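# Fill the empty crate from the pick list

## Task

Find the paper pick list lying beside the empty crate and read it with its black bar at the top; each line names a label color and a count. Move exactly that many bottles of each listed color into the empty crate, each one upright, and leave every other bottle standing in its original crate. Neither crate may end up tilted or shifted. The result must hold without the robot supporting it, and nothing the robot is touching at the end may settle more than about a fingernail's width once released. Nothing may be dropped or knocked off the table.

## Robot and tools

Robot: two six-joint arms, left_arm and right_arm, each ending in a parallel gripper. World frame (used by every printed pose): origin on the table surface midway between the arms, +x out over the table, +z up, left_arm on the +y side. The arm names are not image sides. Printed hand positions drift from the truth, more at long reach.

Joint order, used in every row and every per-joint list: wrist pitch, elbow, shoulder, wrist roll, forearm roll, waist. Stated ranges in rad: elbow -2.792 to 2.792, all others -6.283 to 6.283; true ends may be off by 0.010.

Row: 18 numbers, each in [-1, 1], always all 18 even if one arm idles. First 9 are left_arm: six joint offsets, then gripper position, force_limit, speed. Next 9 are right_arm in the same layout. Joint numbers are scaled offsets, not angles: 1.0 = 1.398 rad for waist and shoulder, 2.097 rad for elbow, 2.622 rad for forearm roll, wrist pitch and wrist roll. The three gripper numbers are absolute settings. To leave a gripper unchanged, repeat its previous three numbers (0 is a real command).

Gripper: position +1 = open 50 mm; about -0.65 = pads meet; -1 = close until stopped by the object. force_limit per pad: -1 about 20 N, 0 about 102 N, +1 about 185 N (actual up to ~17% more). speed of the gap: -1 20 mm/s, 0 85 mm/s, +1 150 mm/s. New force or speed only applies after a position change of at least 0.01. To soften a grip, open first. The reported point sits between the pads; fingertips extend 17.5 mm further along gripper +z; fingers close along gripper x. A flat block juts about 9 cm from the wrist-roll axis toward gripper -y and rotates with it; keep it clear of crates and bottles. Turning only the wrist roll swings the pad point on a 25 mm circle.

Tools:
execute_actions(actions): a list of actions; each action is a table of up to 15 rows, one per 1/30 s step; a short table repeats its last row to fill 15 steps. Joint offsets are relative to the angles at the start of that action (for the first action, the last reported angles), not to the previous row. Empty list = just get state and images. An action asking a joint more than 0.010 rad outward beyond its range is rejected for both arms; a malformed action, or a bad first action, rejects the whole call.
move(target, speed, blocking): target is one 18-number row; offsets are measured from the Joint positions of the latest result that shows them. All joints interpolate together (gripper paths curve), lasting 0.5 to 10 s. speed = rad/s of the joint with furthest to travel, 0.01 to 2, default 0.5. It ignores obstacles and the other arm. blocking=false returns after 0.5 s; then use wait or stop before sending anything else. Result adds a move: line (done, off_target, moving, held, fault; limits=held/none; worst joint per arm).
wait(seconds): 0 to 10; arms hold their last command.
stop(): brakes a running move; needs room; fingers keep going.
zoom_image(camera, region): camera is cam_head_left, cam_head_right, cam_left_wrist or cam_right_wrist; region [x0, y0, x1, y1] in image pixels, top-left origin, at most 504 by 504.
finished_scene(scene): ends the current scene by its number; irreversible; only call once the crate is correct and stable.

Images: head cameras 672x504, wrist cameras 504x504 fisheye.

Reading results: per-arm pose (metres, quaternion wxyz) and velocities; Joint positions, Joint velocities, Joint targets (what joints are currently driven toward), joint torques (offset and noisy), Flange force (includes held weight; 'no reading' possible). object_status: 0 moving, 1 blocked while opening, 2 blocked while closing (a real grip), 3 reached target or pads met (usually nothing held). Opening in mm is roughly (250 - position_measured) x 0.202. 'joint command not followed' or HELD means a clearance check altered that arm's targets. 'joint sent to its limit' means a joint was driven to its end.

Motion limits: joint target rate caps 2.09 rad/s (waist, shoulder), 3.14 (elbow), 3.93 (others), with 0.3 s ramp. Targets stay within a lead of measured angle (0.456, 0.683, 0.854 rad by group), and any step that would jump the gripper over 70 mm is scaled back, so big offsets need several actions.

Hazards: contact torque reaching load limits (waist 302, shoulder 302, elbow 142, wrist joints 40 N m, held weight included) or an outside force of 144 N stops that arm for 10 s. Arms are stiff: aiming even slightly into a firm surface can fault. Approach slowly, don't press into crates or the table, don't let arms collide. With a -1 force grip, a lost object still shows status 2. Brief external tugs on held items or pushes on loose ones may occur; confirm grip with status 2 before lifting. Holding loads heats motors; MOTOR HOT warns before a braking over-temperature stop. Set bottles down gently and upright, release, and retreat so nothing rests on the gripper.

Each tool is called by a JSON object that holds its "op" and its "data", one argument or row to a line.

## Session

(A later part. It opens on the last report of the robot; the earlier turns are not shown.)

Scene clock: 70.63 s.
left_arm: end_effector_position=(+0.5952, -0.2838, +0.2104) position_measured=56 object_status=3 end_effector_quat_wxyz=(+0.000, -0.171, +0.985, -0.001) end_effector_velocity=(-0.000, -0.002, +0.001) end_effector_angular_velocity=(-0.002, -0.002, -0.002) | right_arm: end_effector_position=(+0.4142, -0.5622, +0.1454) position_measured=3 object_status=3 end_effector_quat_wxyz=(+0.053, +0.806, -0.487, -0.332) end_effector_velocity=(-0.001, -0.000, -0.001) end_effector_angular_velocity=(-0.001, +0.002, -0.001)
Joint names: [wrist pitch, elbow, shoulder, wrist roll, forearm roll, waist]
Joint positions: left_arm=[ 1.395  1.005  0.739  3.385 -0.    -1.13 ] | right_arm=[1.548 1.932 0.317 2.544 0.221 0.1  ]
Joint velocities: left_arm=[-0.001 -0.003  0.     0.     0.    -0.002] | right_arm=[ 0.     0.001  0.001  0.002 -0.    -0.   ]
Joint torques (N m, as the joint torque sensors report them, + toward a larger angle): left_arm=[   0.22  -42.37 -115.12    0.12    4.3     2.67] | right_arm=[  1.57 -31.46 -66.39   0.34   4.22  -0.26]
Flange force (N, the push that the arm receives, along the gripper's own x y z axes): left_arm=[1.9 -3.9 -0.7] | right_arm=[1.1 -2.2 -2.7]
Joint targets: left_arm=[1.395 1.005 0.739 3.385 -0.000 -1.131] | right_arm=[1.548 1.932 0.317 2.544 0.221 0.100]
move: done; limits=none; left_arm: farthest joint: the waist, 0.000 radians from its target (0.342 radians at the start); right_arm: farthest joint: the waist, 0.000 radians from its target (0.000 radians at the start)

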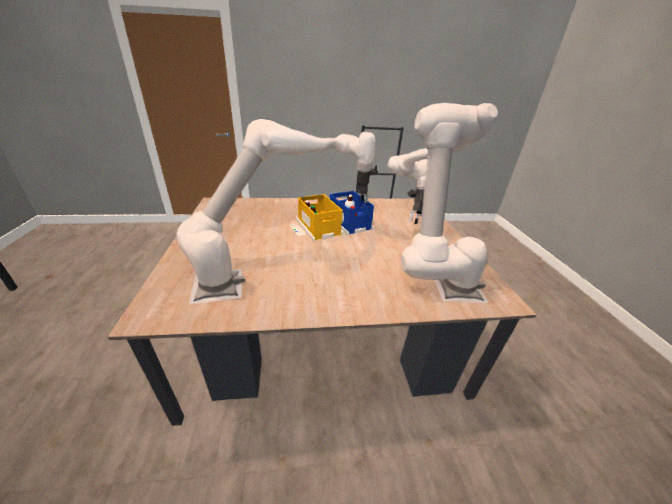

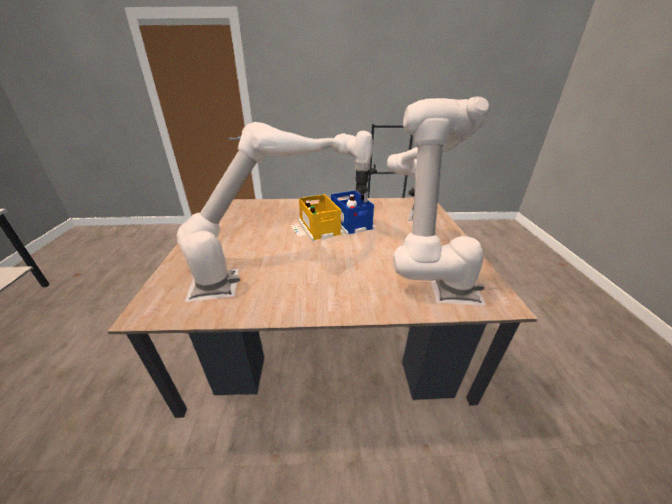

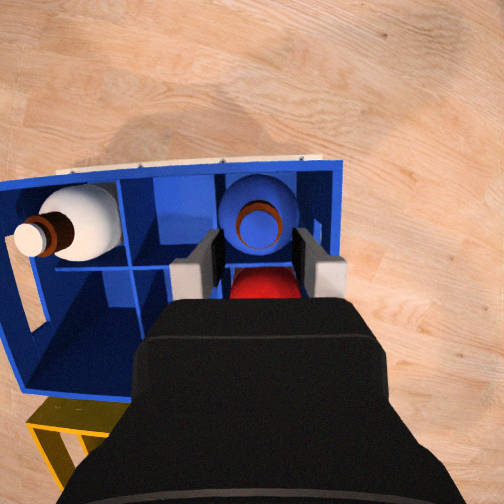

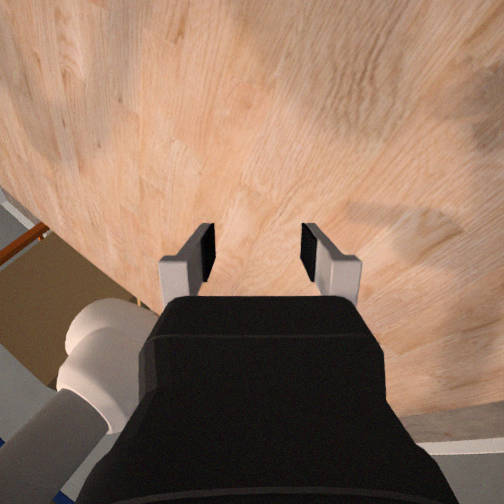

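{"op": "move", "data": {
  "target": [-0.032,0.0274,0.0189,0,0,-0.0015,0.65,-0.5,0,0,0,0,0,0,-0.07,1,0,0],
  "speed": 0.1
}}

{"op": "move", "data": {
  "target": [0,0,0,0,0,0,-1,-0.5,0,0,0,0,0,0,0,1,0,0]
}}

Scene clock: 78.73 s.
left_arm: end_effector_position=(+0.5946, -0.2866, +0.1534) position_measured=56 object_status=3 end_effector_quat_wxyz=(+0.000, -0.170, +0.985, -0.001) end_effector_velocity=(-0.001, +0.000, -0.000) end_effector_angular_velocity=(+0.000, -0.000, +0.000) | right_arm: end_effector_position=(+0.4216, -0.6085, +0.1454) position_measured=3 object_status=3 end_effector_quat_wxyz=(+0.036, +0.782, -0.526, -0.334) end_effector_velocity=(-0.000, -0.001, -0.001) end_effector_angular_velocity=(+0.001, +0.001, -0.003)
Joint names: [wrist pitch, elbow, shoulder, wrist roll, forearm roll, waist]
Joint positions: left_arm=[ 1.311  1.063  0.765  3.385 -0.    -1.133] | right_arm=[1.548 1.932 0.317 2.544 0.221 0.002]
Joint velocities: left_arm=[-0.001  0.002 -0.001 -0.001  0.001 -0.001] | right_arm=[ 0.     0.     0.001 -0.     0.001 -0.002]
Joint torques (N m, as the joint torque sensors report them, + toward a larger angle): left_arm=[  -0.25  -41.88 -116.9    -0.03    4.35    1.56] | right_arm=[  1.8  -32.11 -63.46   0.48   4.05   2.07]
Flange force (N, the push that the arm receives, along the gripper's own x y z axes): left_arm=[1.2 -4.2 -0.5] | right_arm=[2.0 4.6 -2.3]
Joint targets: left_arm=[1.311 1.063 0.765 3.385 -0.000 -1.133] | right_arm=[1.548 1.932 0.317 2.544 0.221 0.002]
move: done; limits=none; left_arm: farthest joint: the waist, 0.000 radians from its target (0.002 radians at the start); right_arm: farthest joint: the waist, 0.000 radians from its target (0.098 radians at the start)

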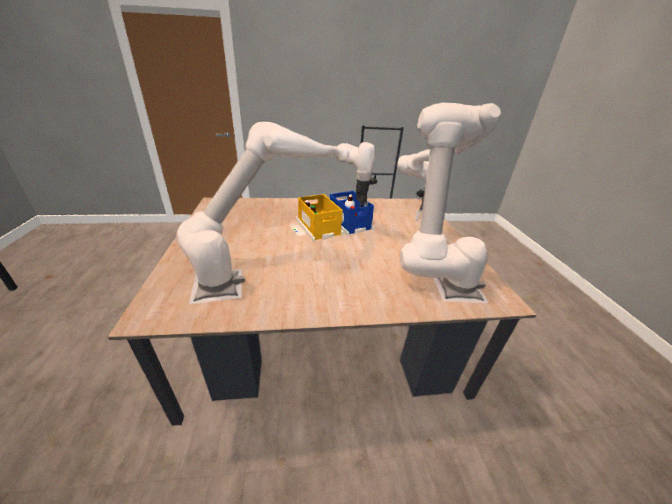

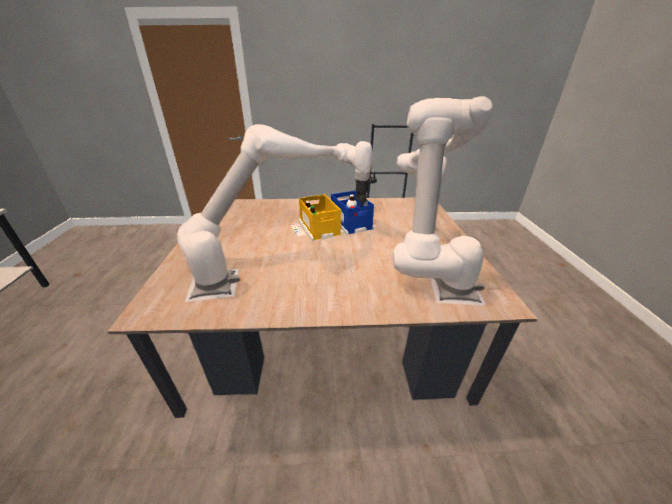

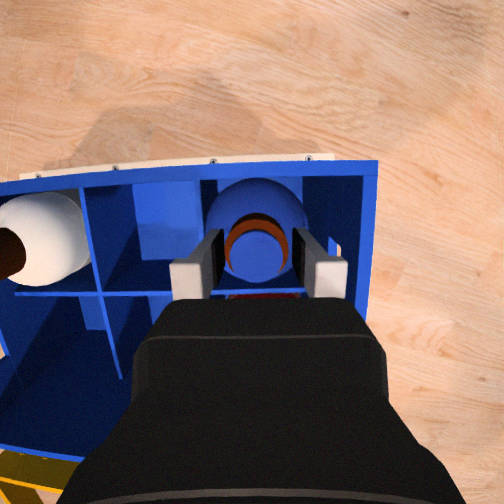

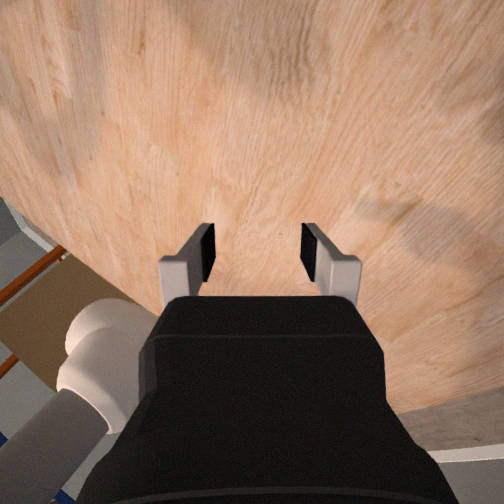

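Scene clock: 79.23 s.
left_arm: end_effector_position=(+0.5946, -0.2866, +0.1534) position_measured=88 object_status=2 end_effector_quat_wxyz=(+0.000, -0.170, +0.985, -0.001) end_effector_velocity=(+0.001, +0.002, -0.000) end_effector_angular_velocity=(+0.001, +0.000, +0.002) | right_arm: end_effector_position=(+0.4216, -0.6085, +0.1454) position_measured=3 object_status=3 end_effector_quat_wxyz=(+0.036, +0.782, -0.526, -0.334) end_effector_velocity=(-0.000, -0.000, -0.001) end_effector_angular_velocity=(-0.001, +0.001, +0.003)
Joint names: [wrist pitch, elbow, shoulder, wrist roll, forearm roll, waist]
Joint positions: left_arm=[ 1.311  1.063  0.765  3.385 -0.    -1.133] | right_arm=[1.548 1.932 0.317 2.544 0.221 0.002]
Joint velocities: left_arm=[ 0.     0.001 -0.     0.     0.     0.002] | right_arm=[-0.     0.     0.    -0.    -0.002  0.001]
Joint torques (N m, as the joint torque sensors report them, + toward a larger angle): left_arm=[  -0.18  -42.57 -116.98    0.06    4.47    0.96] | right_arm=[  1.68 -31.21 -62.29   0.28   4.16   2.03]
Flange force (N, the push that the arm receives, along the gripper's own x y z axes): left_arm=[0.2 -1.5 0.3] | right_arm=[-0.1 5.7 -3.9]
Joint targets: left_arm=[1.311 1.063 0.765 3.385 -0.000 -1.133] | right_arm=[1.548 1.932 0.317 2.544 0.221 0.002]
move: done; limits=none; left_arm: farthest joint: the waist, 0.000 radians from its target (0.000 radians at the start); right_arm: farthest joint: the waist, 0.000 radians from its target (0.000 radians at the start)

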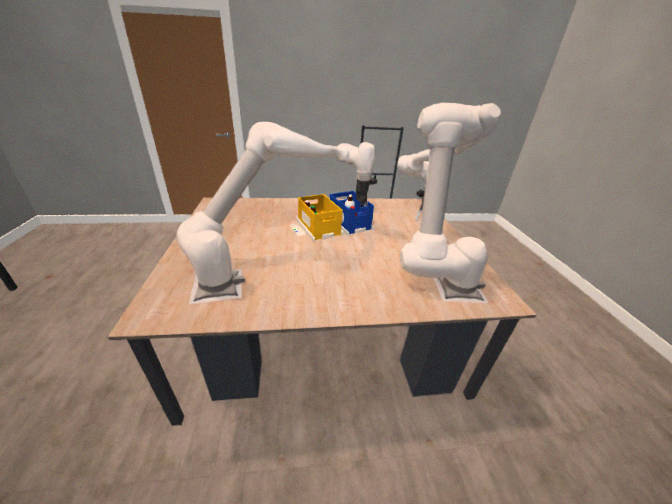

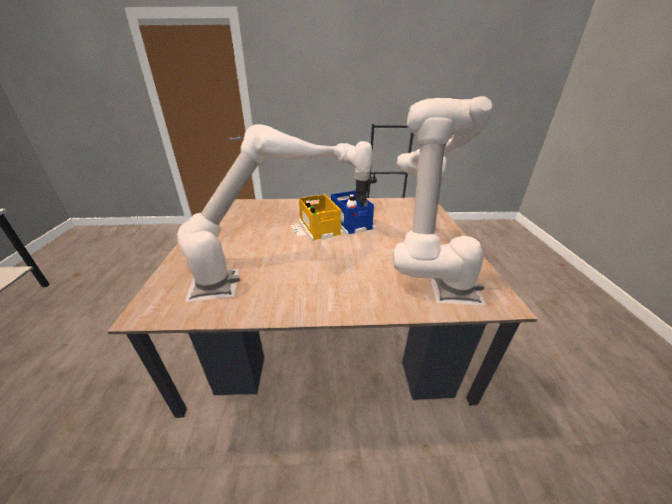

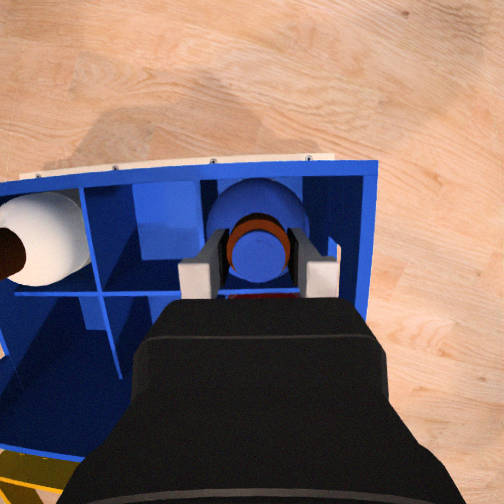

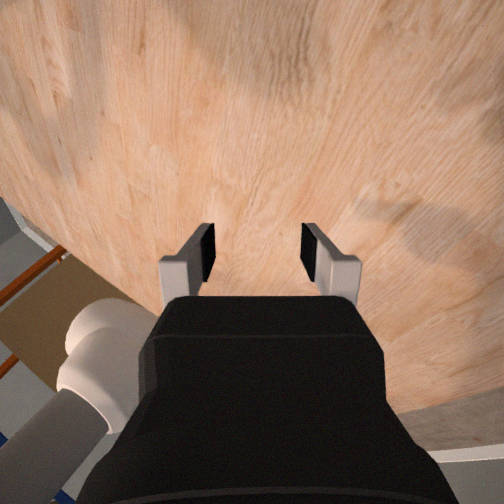

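{"op": "move", "data": {
  "target": [0.0607,-0.0594,-0.0247,0,0,0,-1,-0.5,0,0,0,0,0,0,0,1,0,0],
  "speed": 0.2
}}

{"op": "move", "data": {
  "target": [0.0641,-0.0788,-0.002,0,0,0,-1,-0.5,0,0,0,0,0,0,0,1,0,0],
  "speed": 0.3
}}

{"op": "move", "data": {
  "target": [-0.0767,0.2603,-0.2466,0.0724,0,0.1379,-1,-0.5,0,0,0,0,0,0,0,1,0,0],
  "speed": 0.45
}}

{"op": "move", "data": {
  "target": [-0.0609,0.0606,0.0233,0,0,0,-1,-0.5,0,0,0,0,0,0,0,1,0,0],
  "speed": 0.2
}}

Scene clock: 84.53 s.
left_arm: end_effector_position=(+0.5946, -0.2866, +0.2553) position_measured=88 object_status=2 end_effector_quat_wxyz=(+0.000, -0.170, +0.985, -0.001) end_effector_velocity=(-0.000, +0.000, -0.000) end_effector_angular_velocity=(+0.001, +0.001, +0.001) | right_arm: end_effector_position=(+0.4216, -0.6085, +0.1454) position_measured=3 object_status=3 end_effector_quat_wxyz=(+0.036, +0.782, -0.526, -0.334) end_effector_velocity=(-0.000, +0.001, +0.001) end_effector_angular_velocity=(+0.001, -0.002, +0.001)
Joint names: [wrist pitch, elbow, shoulder, wrist roll, forearm roll, waist]
Joint positions: left_arm=[ 1.47   0.938  0.731  3.385 -0.    -1.133] | right_arm=[1.548 1.932 0.317 2.544 0.221 0.002]
Joint velocities: left_arm=[ 0.001 -0.     0.    -0.001 -0.     0.   ] | right_arm=[-0.     0.    -0.002 -0.001  0.001  0.001]
Joint torques (N m, as the joint torque sensors report them, + toward a larger angle): left_arm=[   0.03  -47.49 -119.83    0.24    4.35    0.99] | right_arm=[  1.57 -31.44 -65.13   0.22   3.64   0.78]
Flange force (N, the push that the arm receives, along the gripper's own x y z axes): left_arm=[1.9 2.2 6.9] | right_arm=[-0.1 0.8 -3.1]
Joint targets: left_arm=[1.470 0.938 0.731 3.385 -0.000 -1.133] | right_arm=[1.548 1.932 0.317 2.544 0.221 0.002]
move: done; limits=none; left_arm: farthest joint: the shoulder, 0.001 radians from its target (0.035 radians at the start); right_arm: farthest joint: the waist, 0.000 radians from its target (0.000 radians at the start)

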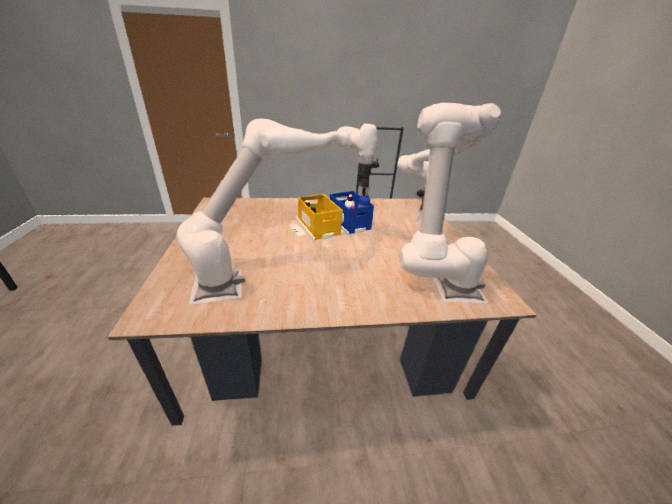

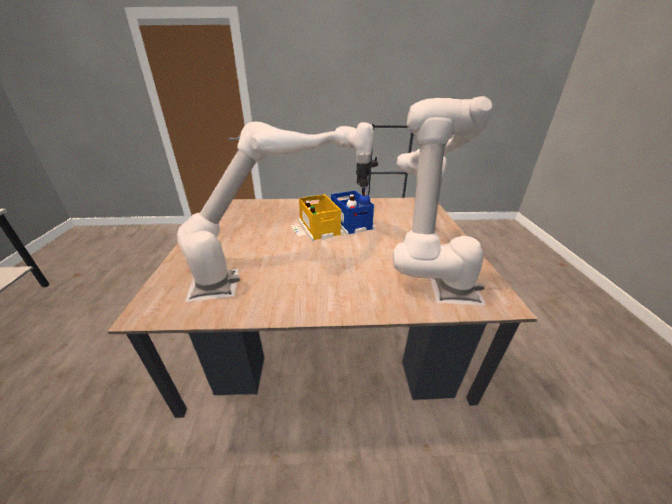

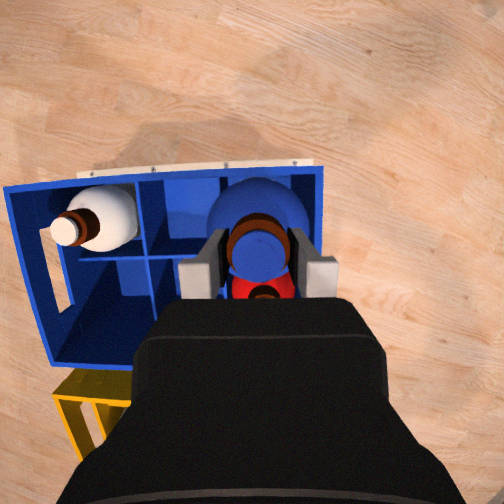

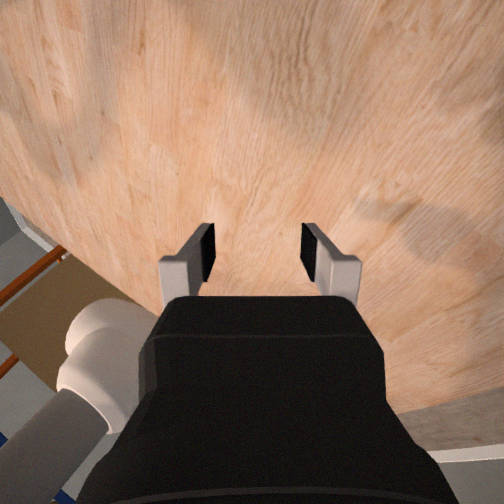

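Scene clock: 85.53 s.
left_arm: end_effector_position=(+0.5946, -0.2867, +0.3504) position_measured=88 object_status=2 end_effector_quat_wxyz=(+0.000, -0.170, +0.985, -0.001) end_effector_velocity=(+0.001, +0.001, +0.001) end_effector_angular_velocity=(-0.000, -0.001, +0.000) | right_arm: end_effector_position=(+0.4216, -0.6085, +0.1454) position_measured=3 object_status=3 end_effector_quat_wxyz=(+0.036, +0.782, -0.526, -0.334) end_effector_velocity=(-0.000, -0.001, -0.001) end_effector_angular_velocity=(+0.000, +0.001, -0.001)
Joint names: [wrist pitch, elbow, shoulder, wrist roll, forearm roll, waist]
Joint positions: left_arm=[ 1.638  0.773  0.728  3.385 -0.    -1.133] | right_arm=[1.548 1.932 0.317 2.544 0.221 0.002]
Joint velocities: left_arm=[ 0.001 -0.    -0.001  0.001  0.001  0.001] | right_arm=[-0.     0.001  0.001 -0.001 -0.    -0.002]
Joint torques (N m, as the joint torque sensors report them, + toward a larger angle): left_arm=[  -0.25  -46.67 -122.7     0.07    4.32    2.7 ] | right_arm=[  1.5  -30.88 -62.52   0.85   4.08  -0.78]
Flange force (N, the push that the arm receives, along the gripper's own x y z axes): left_arm=[0.2 -8.2 4.6] | right_arm=[-1.9 2.5 -3.9]
Joint targets: left_arm=[1.638 0.773 0.728 3.385 -0.000 -1.133] | right_arm=[1.548 1.932 0.317 2.544 0.221 0.002]
move: done; limits=none; left_arm: farthest joint: the waist, 0.000 radians from its target (0.000 radians at the start); right_arm: farthest joint: the waist, 0.000 radians from its target (0.000 radians at the start)

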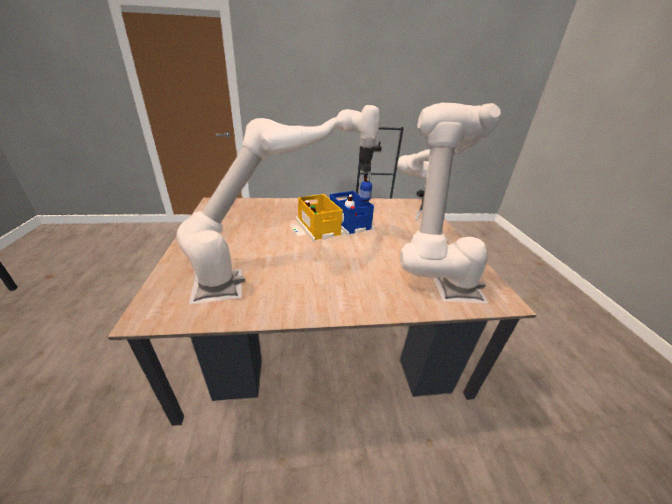

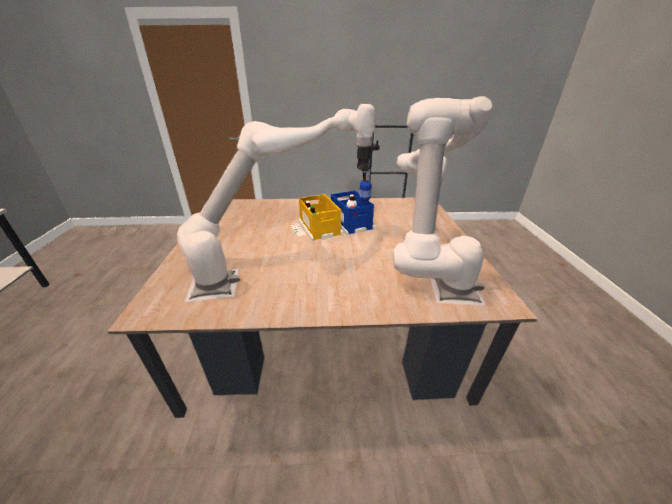

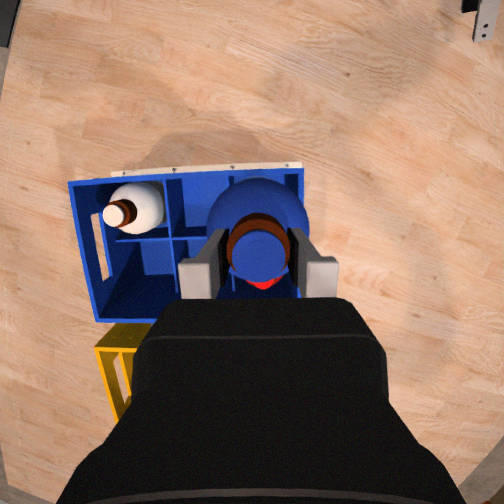

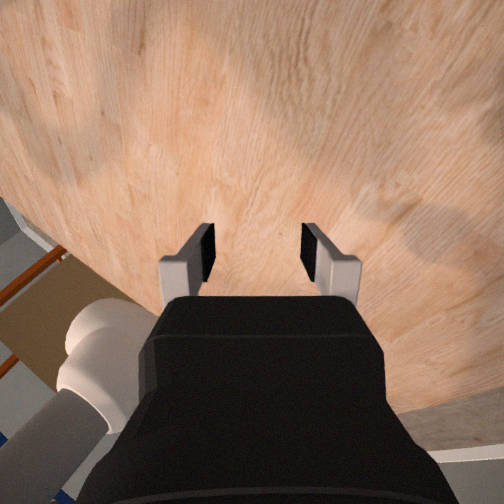

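Scene clock: 87.23 s.
left_arm: end_effector_position=(+0.6064, -0.0326, +0.3504) position_measured=88 object_status=2 end_effector_quat_wxyz=(+0.001, -0.172, +0.985, -0.001) end_effector_velocity=(-0.000, +0.001, +0.001) end_effector_angular_velocity=(-0.000, -0.000, -0.000) | right_arm: end_effector_position=(+0.4216, -0.6085, +0.1454) position_measured=3 object_status=3 end_effector_quat_wxyz=(+0.036, +0.782, -0.526, -0.334) end_effector_velocity=(+0.001, +0.001, +0.000) end_effector_angular_velocity=(+0.002, -0.001, -0.001)
Joint names: [wrist pitch, elbow, shoulder, wrist roll, forearm roll, waist]
Joint positions: left_arm=[ 1.437  1.319  0.383  3.574 -0.    -0.94 ] | right_arm=[1.548 1.932 0.317 2.544 0.221 0.002]
Joint velocities: left_arm=[-0.     0.001 -0.002  0.001 -0.     0.   ] | right_arm=[ 0.    -0.001  0.    -0.     0.002  0.   ]
Joint torques (N m, as the joint torque sensors report them, + toward a larger angle): left_arm=[ -0.07 -46.43 -88.27   0.06   4.3   -0.33] | right_arm=[  1.72 -31.13 -64.17   0.36   3.88   1.75]
Flange force (N, the push that the arm receives, along the gripper's own x y z axes): left_arm=[-0.8 -0.9 5.0] | right_arm=[1.8 2.4 -4.2]
Joint targets: left_arm=[1.437 1.319 0.383 3.574 -0.000 -0.940] | right_arm=[1.548 1.932 0.317 2.544 0.221 0.002]
move: done; limits=none; left_arm: farthest joint: the waist, 0.000 radians from its target (0.192 radians at the start); right_arm: farthest joint: the waist, 0.000 radians from its target (0.000 radians at the start)

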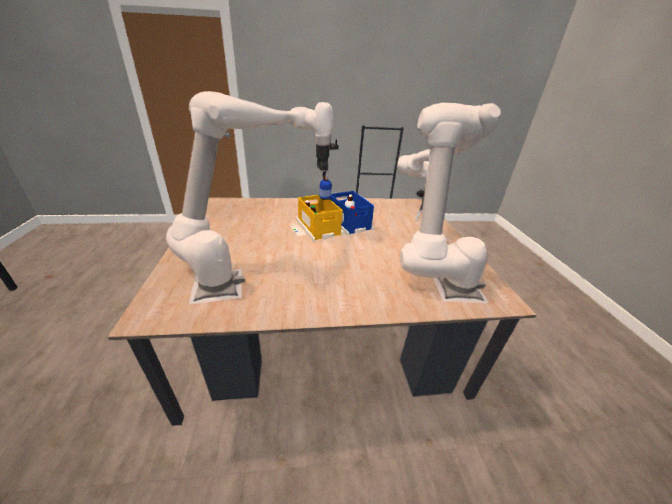

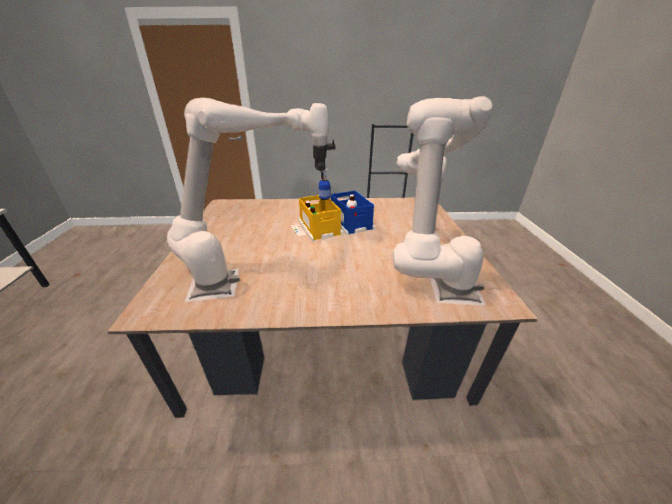

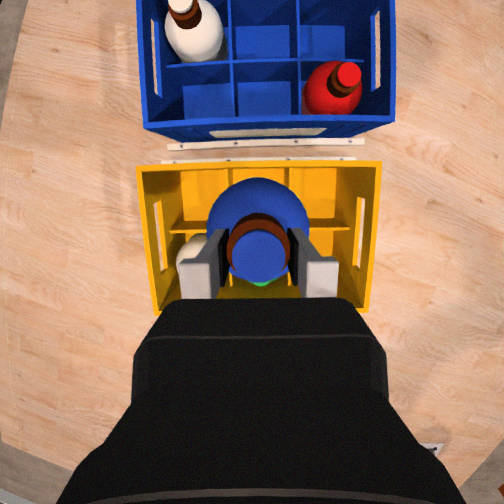

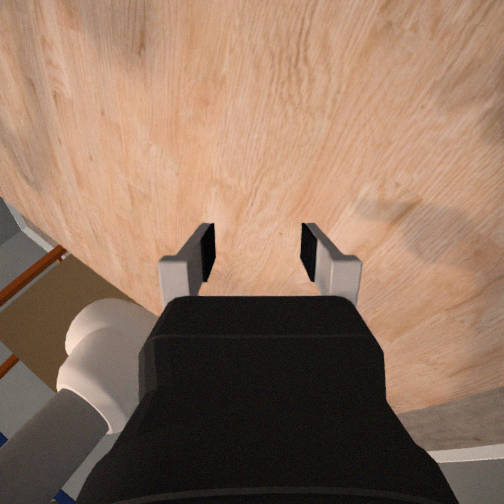

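Scene clock: 88.43 s.
left_arm: end_effector_position=(+0.6063, -0.0325, +0.2554) position_measured=88 object_status=2 end_effector_quat_wxyz=(+0.001, -0.172, +0.985, -0.001) end_effector_velocity=(-0.000, -0.000, -0.001) end_effector_angular_velocity=(-0.000, +0.001, +0.000) | right_arm: end_effector_position=(+0.4216, -0.6085, +0.1454) position_measured=3 object_status=3 end_effector_quat_wxyz=(+0.036, +0.782, -0.526, -0.334) end_effector_velocity=(+0.000, -0.000, -0.000) end_effector_angular_velocity=(+0.000, -0.000, -0.001)
Joint names: [wrist pitch, elbow, shoulder, wrist roll, forearm roll, waist]
Joint positions: left_arm=[ 1.278  1.446  0.416  3.574 -0.    -0.94 ] | right_arm=[1.548 1.932 0.317 2.544 0.221 0.002]
Joint velocities: left_arm=[-0.001  0.001  0.    -0.    -0.001 -0.   ] | right_arm=[-0.    -0.001  0.001 -0.     0.    -0.001]
Joint torques (N m, as the joint torque sensors report them, + toward a larger angle): left_arm=[ -0.11 -45.56 -89.9    0.11   4.48   1.02] | right_arm=[  1.67 -32.35 -63.72   0.59   4.09   0.35]
Flange force (N, the push that the arm receives, along the gripper's own x y z axes): left_arm=[1.6 -0.5 6.4] | right_arm=[-0.4 3.5 -1.6]
Joint targets: left_arm=[1.278 1.446 0.416 3.574 -0.000 -0.940] | right_arm=[1.548 1.932 0.317 2.544 0.221 0.002]
move: done; limits=none; left_arm: farthest joint: the waist, 0.000 radians from its target (0.000 radians at the start); right_arm: farthest joint: the waist, 0.000 radians from its target (0.000 radians at the start)

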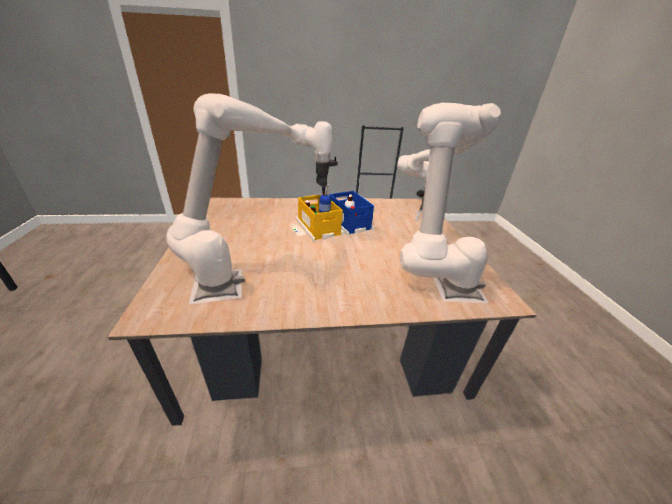

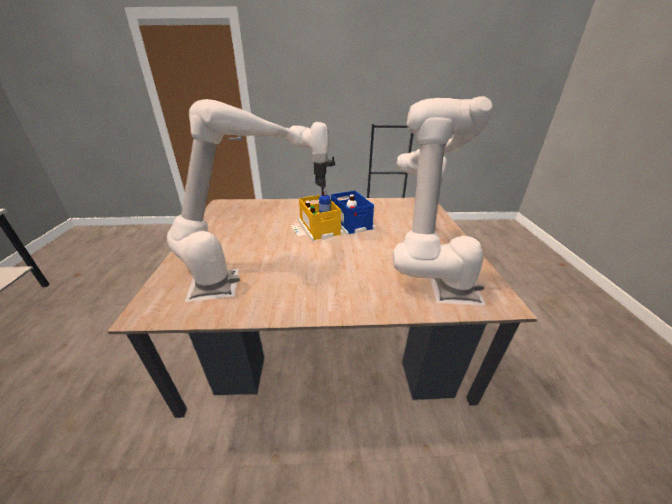

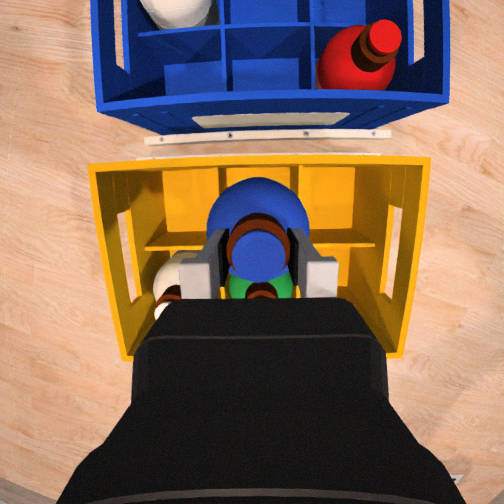

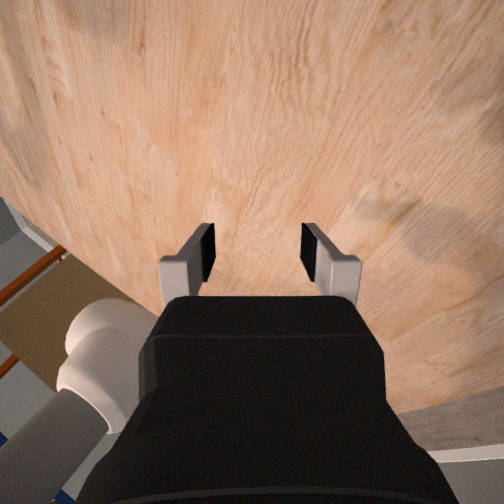

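{"op": "move", "data": {
  "target": [-0.0624,0.0496,0.0425,0,0,0,-1,-0.5,0,0,0,0,0,0,0,1,0,0],
  "speed": 0.15
}}

{"op": "move", "data": {
  "target": [0,0,0,0,0,0,0.8,-0.5,0,0,0,0,0,0,0,1,0,0]
}}

{"op": "move", "data": {
  "target": [0.0624,-0.0496,-0.0425,0,0,0,0.8,-0.5,0,0,0,0,0,0,0,1,0,0],
  "speed": 0.4
}}

Scene clock: 93.13 s.
left_arm: end_effector_position=(+0.6064, -0.0326, +0.1546) position_measured=88 object_status=2 end_effector_quat_wxyz=(+0.001, -0.172, +0.985, -0.001) end_effector_velocity=(-0.001, -0.000, +0.000) end_effector_angular_velocity=(-0.001, -0.001, -0.002) | right_arm: end_effector_position=(+0.4216, -0.6085, +0.1454) position_measured=3 object_status=3 end_effector_quat_wxyz=(+0.036, +0.782, -0.526, -0.334) end_effector_velocity=(+0.000, -0.000, -0.000) end_effector_angular_velocity=(-0.001, +0.001, -0.001)
Joint names: [wrist pitch, elbow, shoulder, wrist roll, forearm roll, waist]
Joint positions: left_arm=[ 1.114  1.55   0.475  3.574 -0.    -0.94 ] | right_arm=[1.548 1.932 0.317 2.544 0.221 0.002]
Joint velocities: left_arm=[-0.002  0.001 -0.001  0.     0.    -0.001] | right_arm=[ 0.    -0.     0.     0.001 -0.    -0.   ]
Joint torques (N m, as the joint torque sensors report them, + toward a larger angle): left_arm=[ -0.07 -41.23 -94.87   0.21   4.01   0.98] | right_arm=[  1.67 -30.56 -62.3    0.4    3.77   1.11]
Flange force (N, the push that the arm receives, along the gripper's own x y z axes): left_arm=[-1.3 -5.8 6.6] | right_arm=[-1.1 3.8 -4.8]
Joint targets: left_arm=[1.114 1.550 0.475 3.574 -0.000 -0.940] | right_arm=[1.548 1.932 0.317 2.544 0.221 0.002]
move: done; limits=none; left_arm: farthest joint: the waist, 0.000 radians from its target (0.000 radians at the start); right_arm: farthest joint: the waist, 0.000 radians from its target (0.000 radians at the start)

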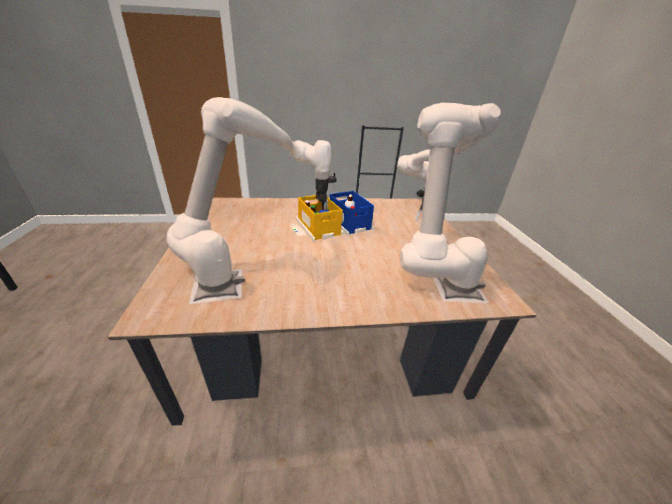

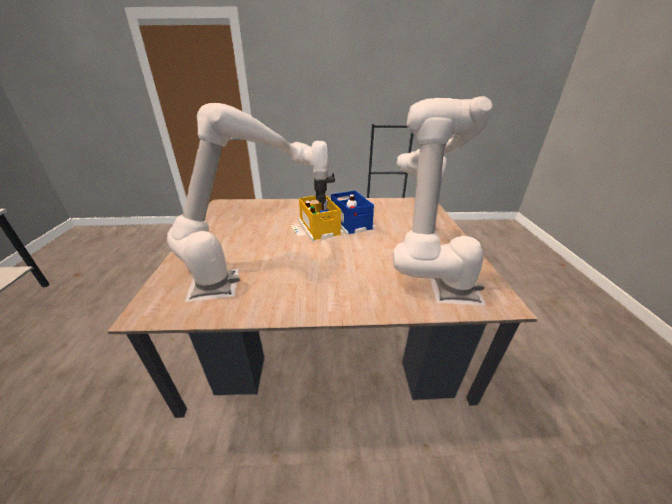

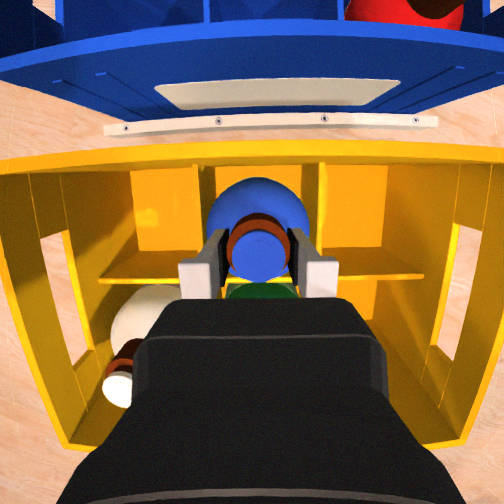

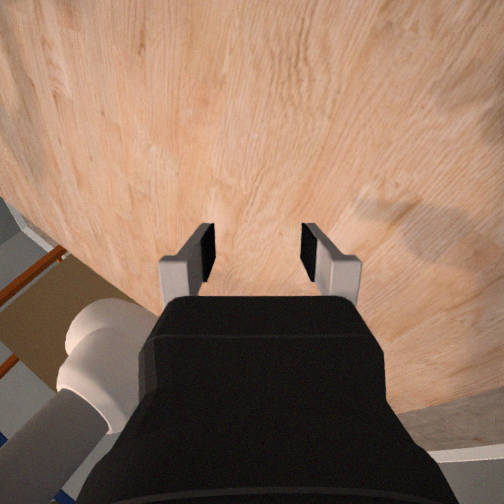

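Scene clock: 93.63 s.
left_arm: end_effector_position=(+0.6064, -0.0326, +0.1546) position_measured=32 object_status=3 end_effector_quat_wxyz=(+0.001, -0.172, +0.985, -0.001) end_effector_velocity=(+0.001, +0.000, +0.002) end_effector_angular_velocity=(-0.002, -0.002, +0.001) | right_arm: end_effector_position=(+0.4216, -0.6085, +0.1454) position_measured=3 object_status=3 end_effector_quat_wxyz=(+0.036, +0.782, -0.526, -0.334) end_effector_velocity=(+0.000, -0.001, -0.000) end_effector_angular_velocity=(-0.000, +0.000, -0.002)
Joint names: [wrist pitch, elbow, shoulder, wrist roll, forearm roll, waist]
Joint positions: left_arm=[ 1.114  1.55   0.475  3.574 -0.    -0.94 ] | right_arm=[1.548 1.932 0.317 2.544 0.221 0.002]
Joint velocities: left_arm=[ 0.    -0.001 -0.002 -0.    -0.     0.001] | right_arm=[-0.    -0.001  0.001  0.    -0.    -0.002]
Joint torques (N m, as the joint torque sensors report them, + toward a larger angle): left_arm=[  0.01 -39.79 -88.73   0.12   4.07   1.29] | right_arm=[  1.82 -30.31 -63.82   0.37   4.18   1.42]
Flange force (N, the push that the arm receives, along the gripper's own x y z axes): left_arm=[1.5 -0.2 0.2] | right_arm=[1.8 1.6 -5.3]
Joint targets: left_arm=[1.114 1.550 0.475 3.574 -0.000 -0.940] | right_arm=[1.548 1.932 0.317 2.544 0.221 0.002]
move: done; limits=none; left_arm: farthest joint: the waist, 0.000 radians from its target (0.000 radians at the start); right_arm: farthest joint: the waist, 0.000 radians from its target (0.000 radians at the start)

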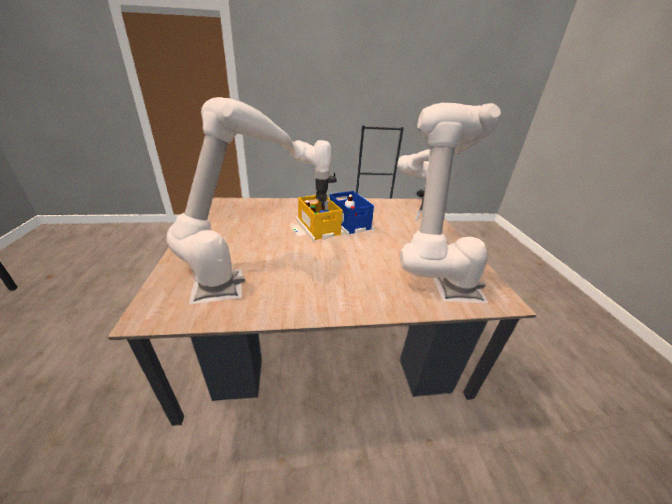

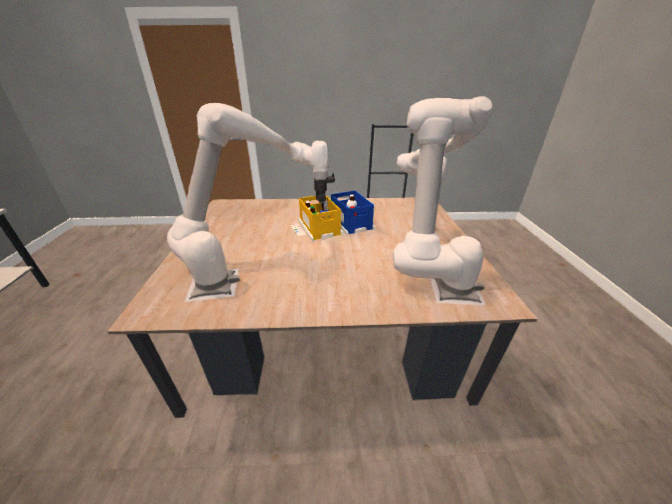

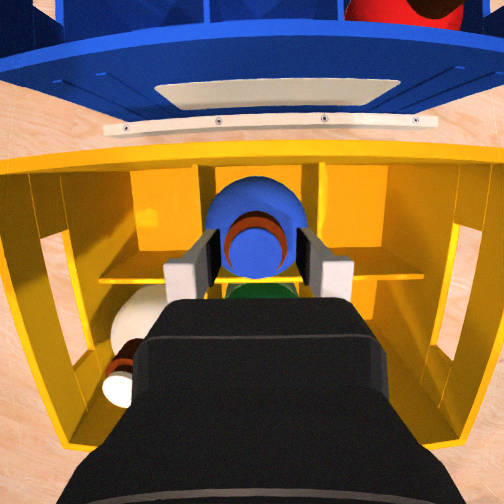

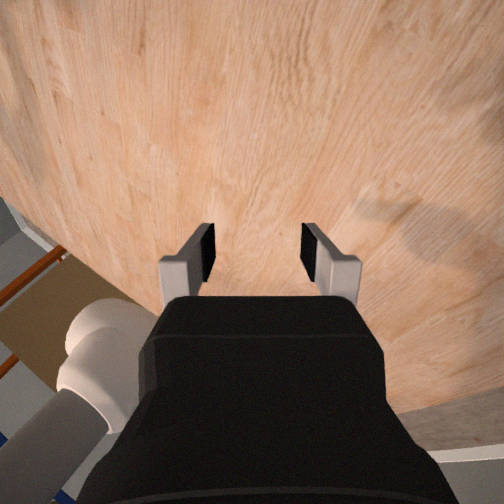

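Scene clock: 94.50 s.
left_arm: end_effector_position=(+0.6063, -0.0326, +0.2554) position_measured=32 object_status=3 end_effector_quat_wxyz=(+0.001, -0.172, +0.985, -0.001) end_effector_velocity=(+0.000, +0.000, -0.001) end_effector_angular_velocity=(+0.002, +0.001, -0.001) | right_arm: end_effector_position=(+0.4216, -0.6085, +0.1454) position_measured=3 object_status=3 end_effector_quat_wxyz=(+0.036, +0.782, -0.526, -0.334) end_effector_velocity=(-0.000, +0.001, +0.000) end_effector_angular_velocity=(+0.001, +0.000, -0.001)
Joint names: [wrist pitch, elbow, shoulder, wrist roll, forearm roll, waist]
Joint positions: left_arm=[ 1.278  1.446  0.416  3.574 -0.    -0.94 ] | right_arm=[1.548 1.932 0.317 2.544 0.221 0.002]
Joint velocities: left_arm=[ 0.001 -0.     0.001  0.001  0.     0.   ] | right_arm=[-0.     0.001 -0.     0.     0.001  0.   ]
Joint torques (N m, as the joint torque sensors report them, + toward a larger angle): left_arm=[  0.21 -42.54 -83.83   0.07   4.22   2.1 ] | right_arm=[  1.55 -29.47 -63.19   0.66   4.01  -0.1 ]
Flange force (N, the push that the arm receives, along the gripper's own x y z axes): left_arm=[3.5 0.6 1.9] | right_arm=[-1.2 0.6 -6.4]
Joint targets: left_arm=[1.278 1.446 0.416 3.574 -0.000 -0.940] | right_arm=[1.548 1.932 0.317 2.544 0.221 0.002]
move: done; limits=none; left_arm: farthest joint: the waist, 0.000 radians from its target (0.000 radians at the start); right_arm: farthest joint: the waist, 0.000 radians from its target (0.000 radians at the start)

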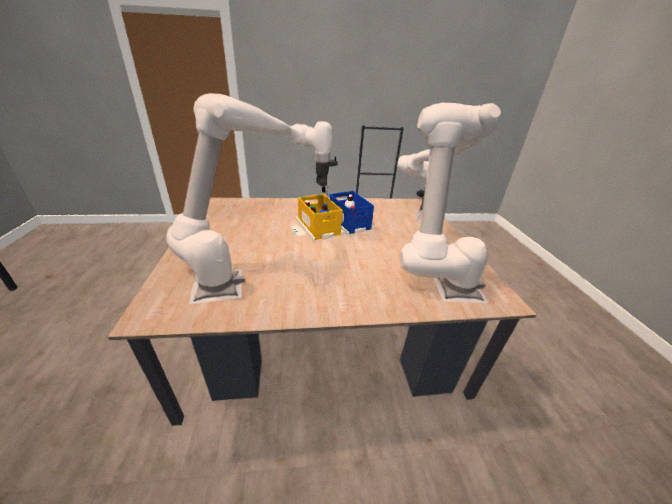

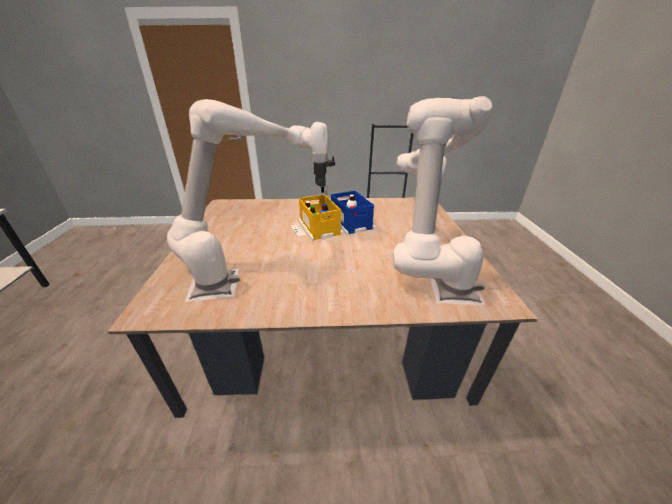

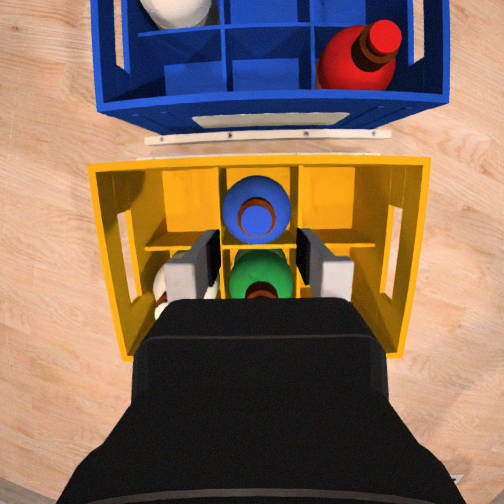

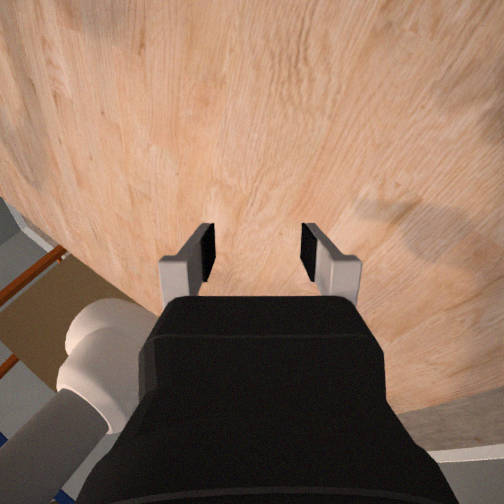

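{"op": "finished_scene", "data": {
  "scene": 2
}}

The scene is finished: the task was done.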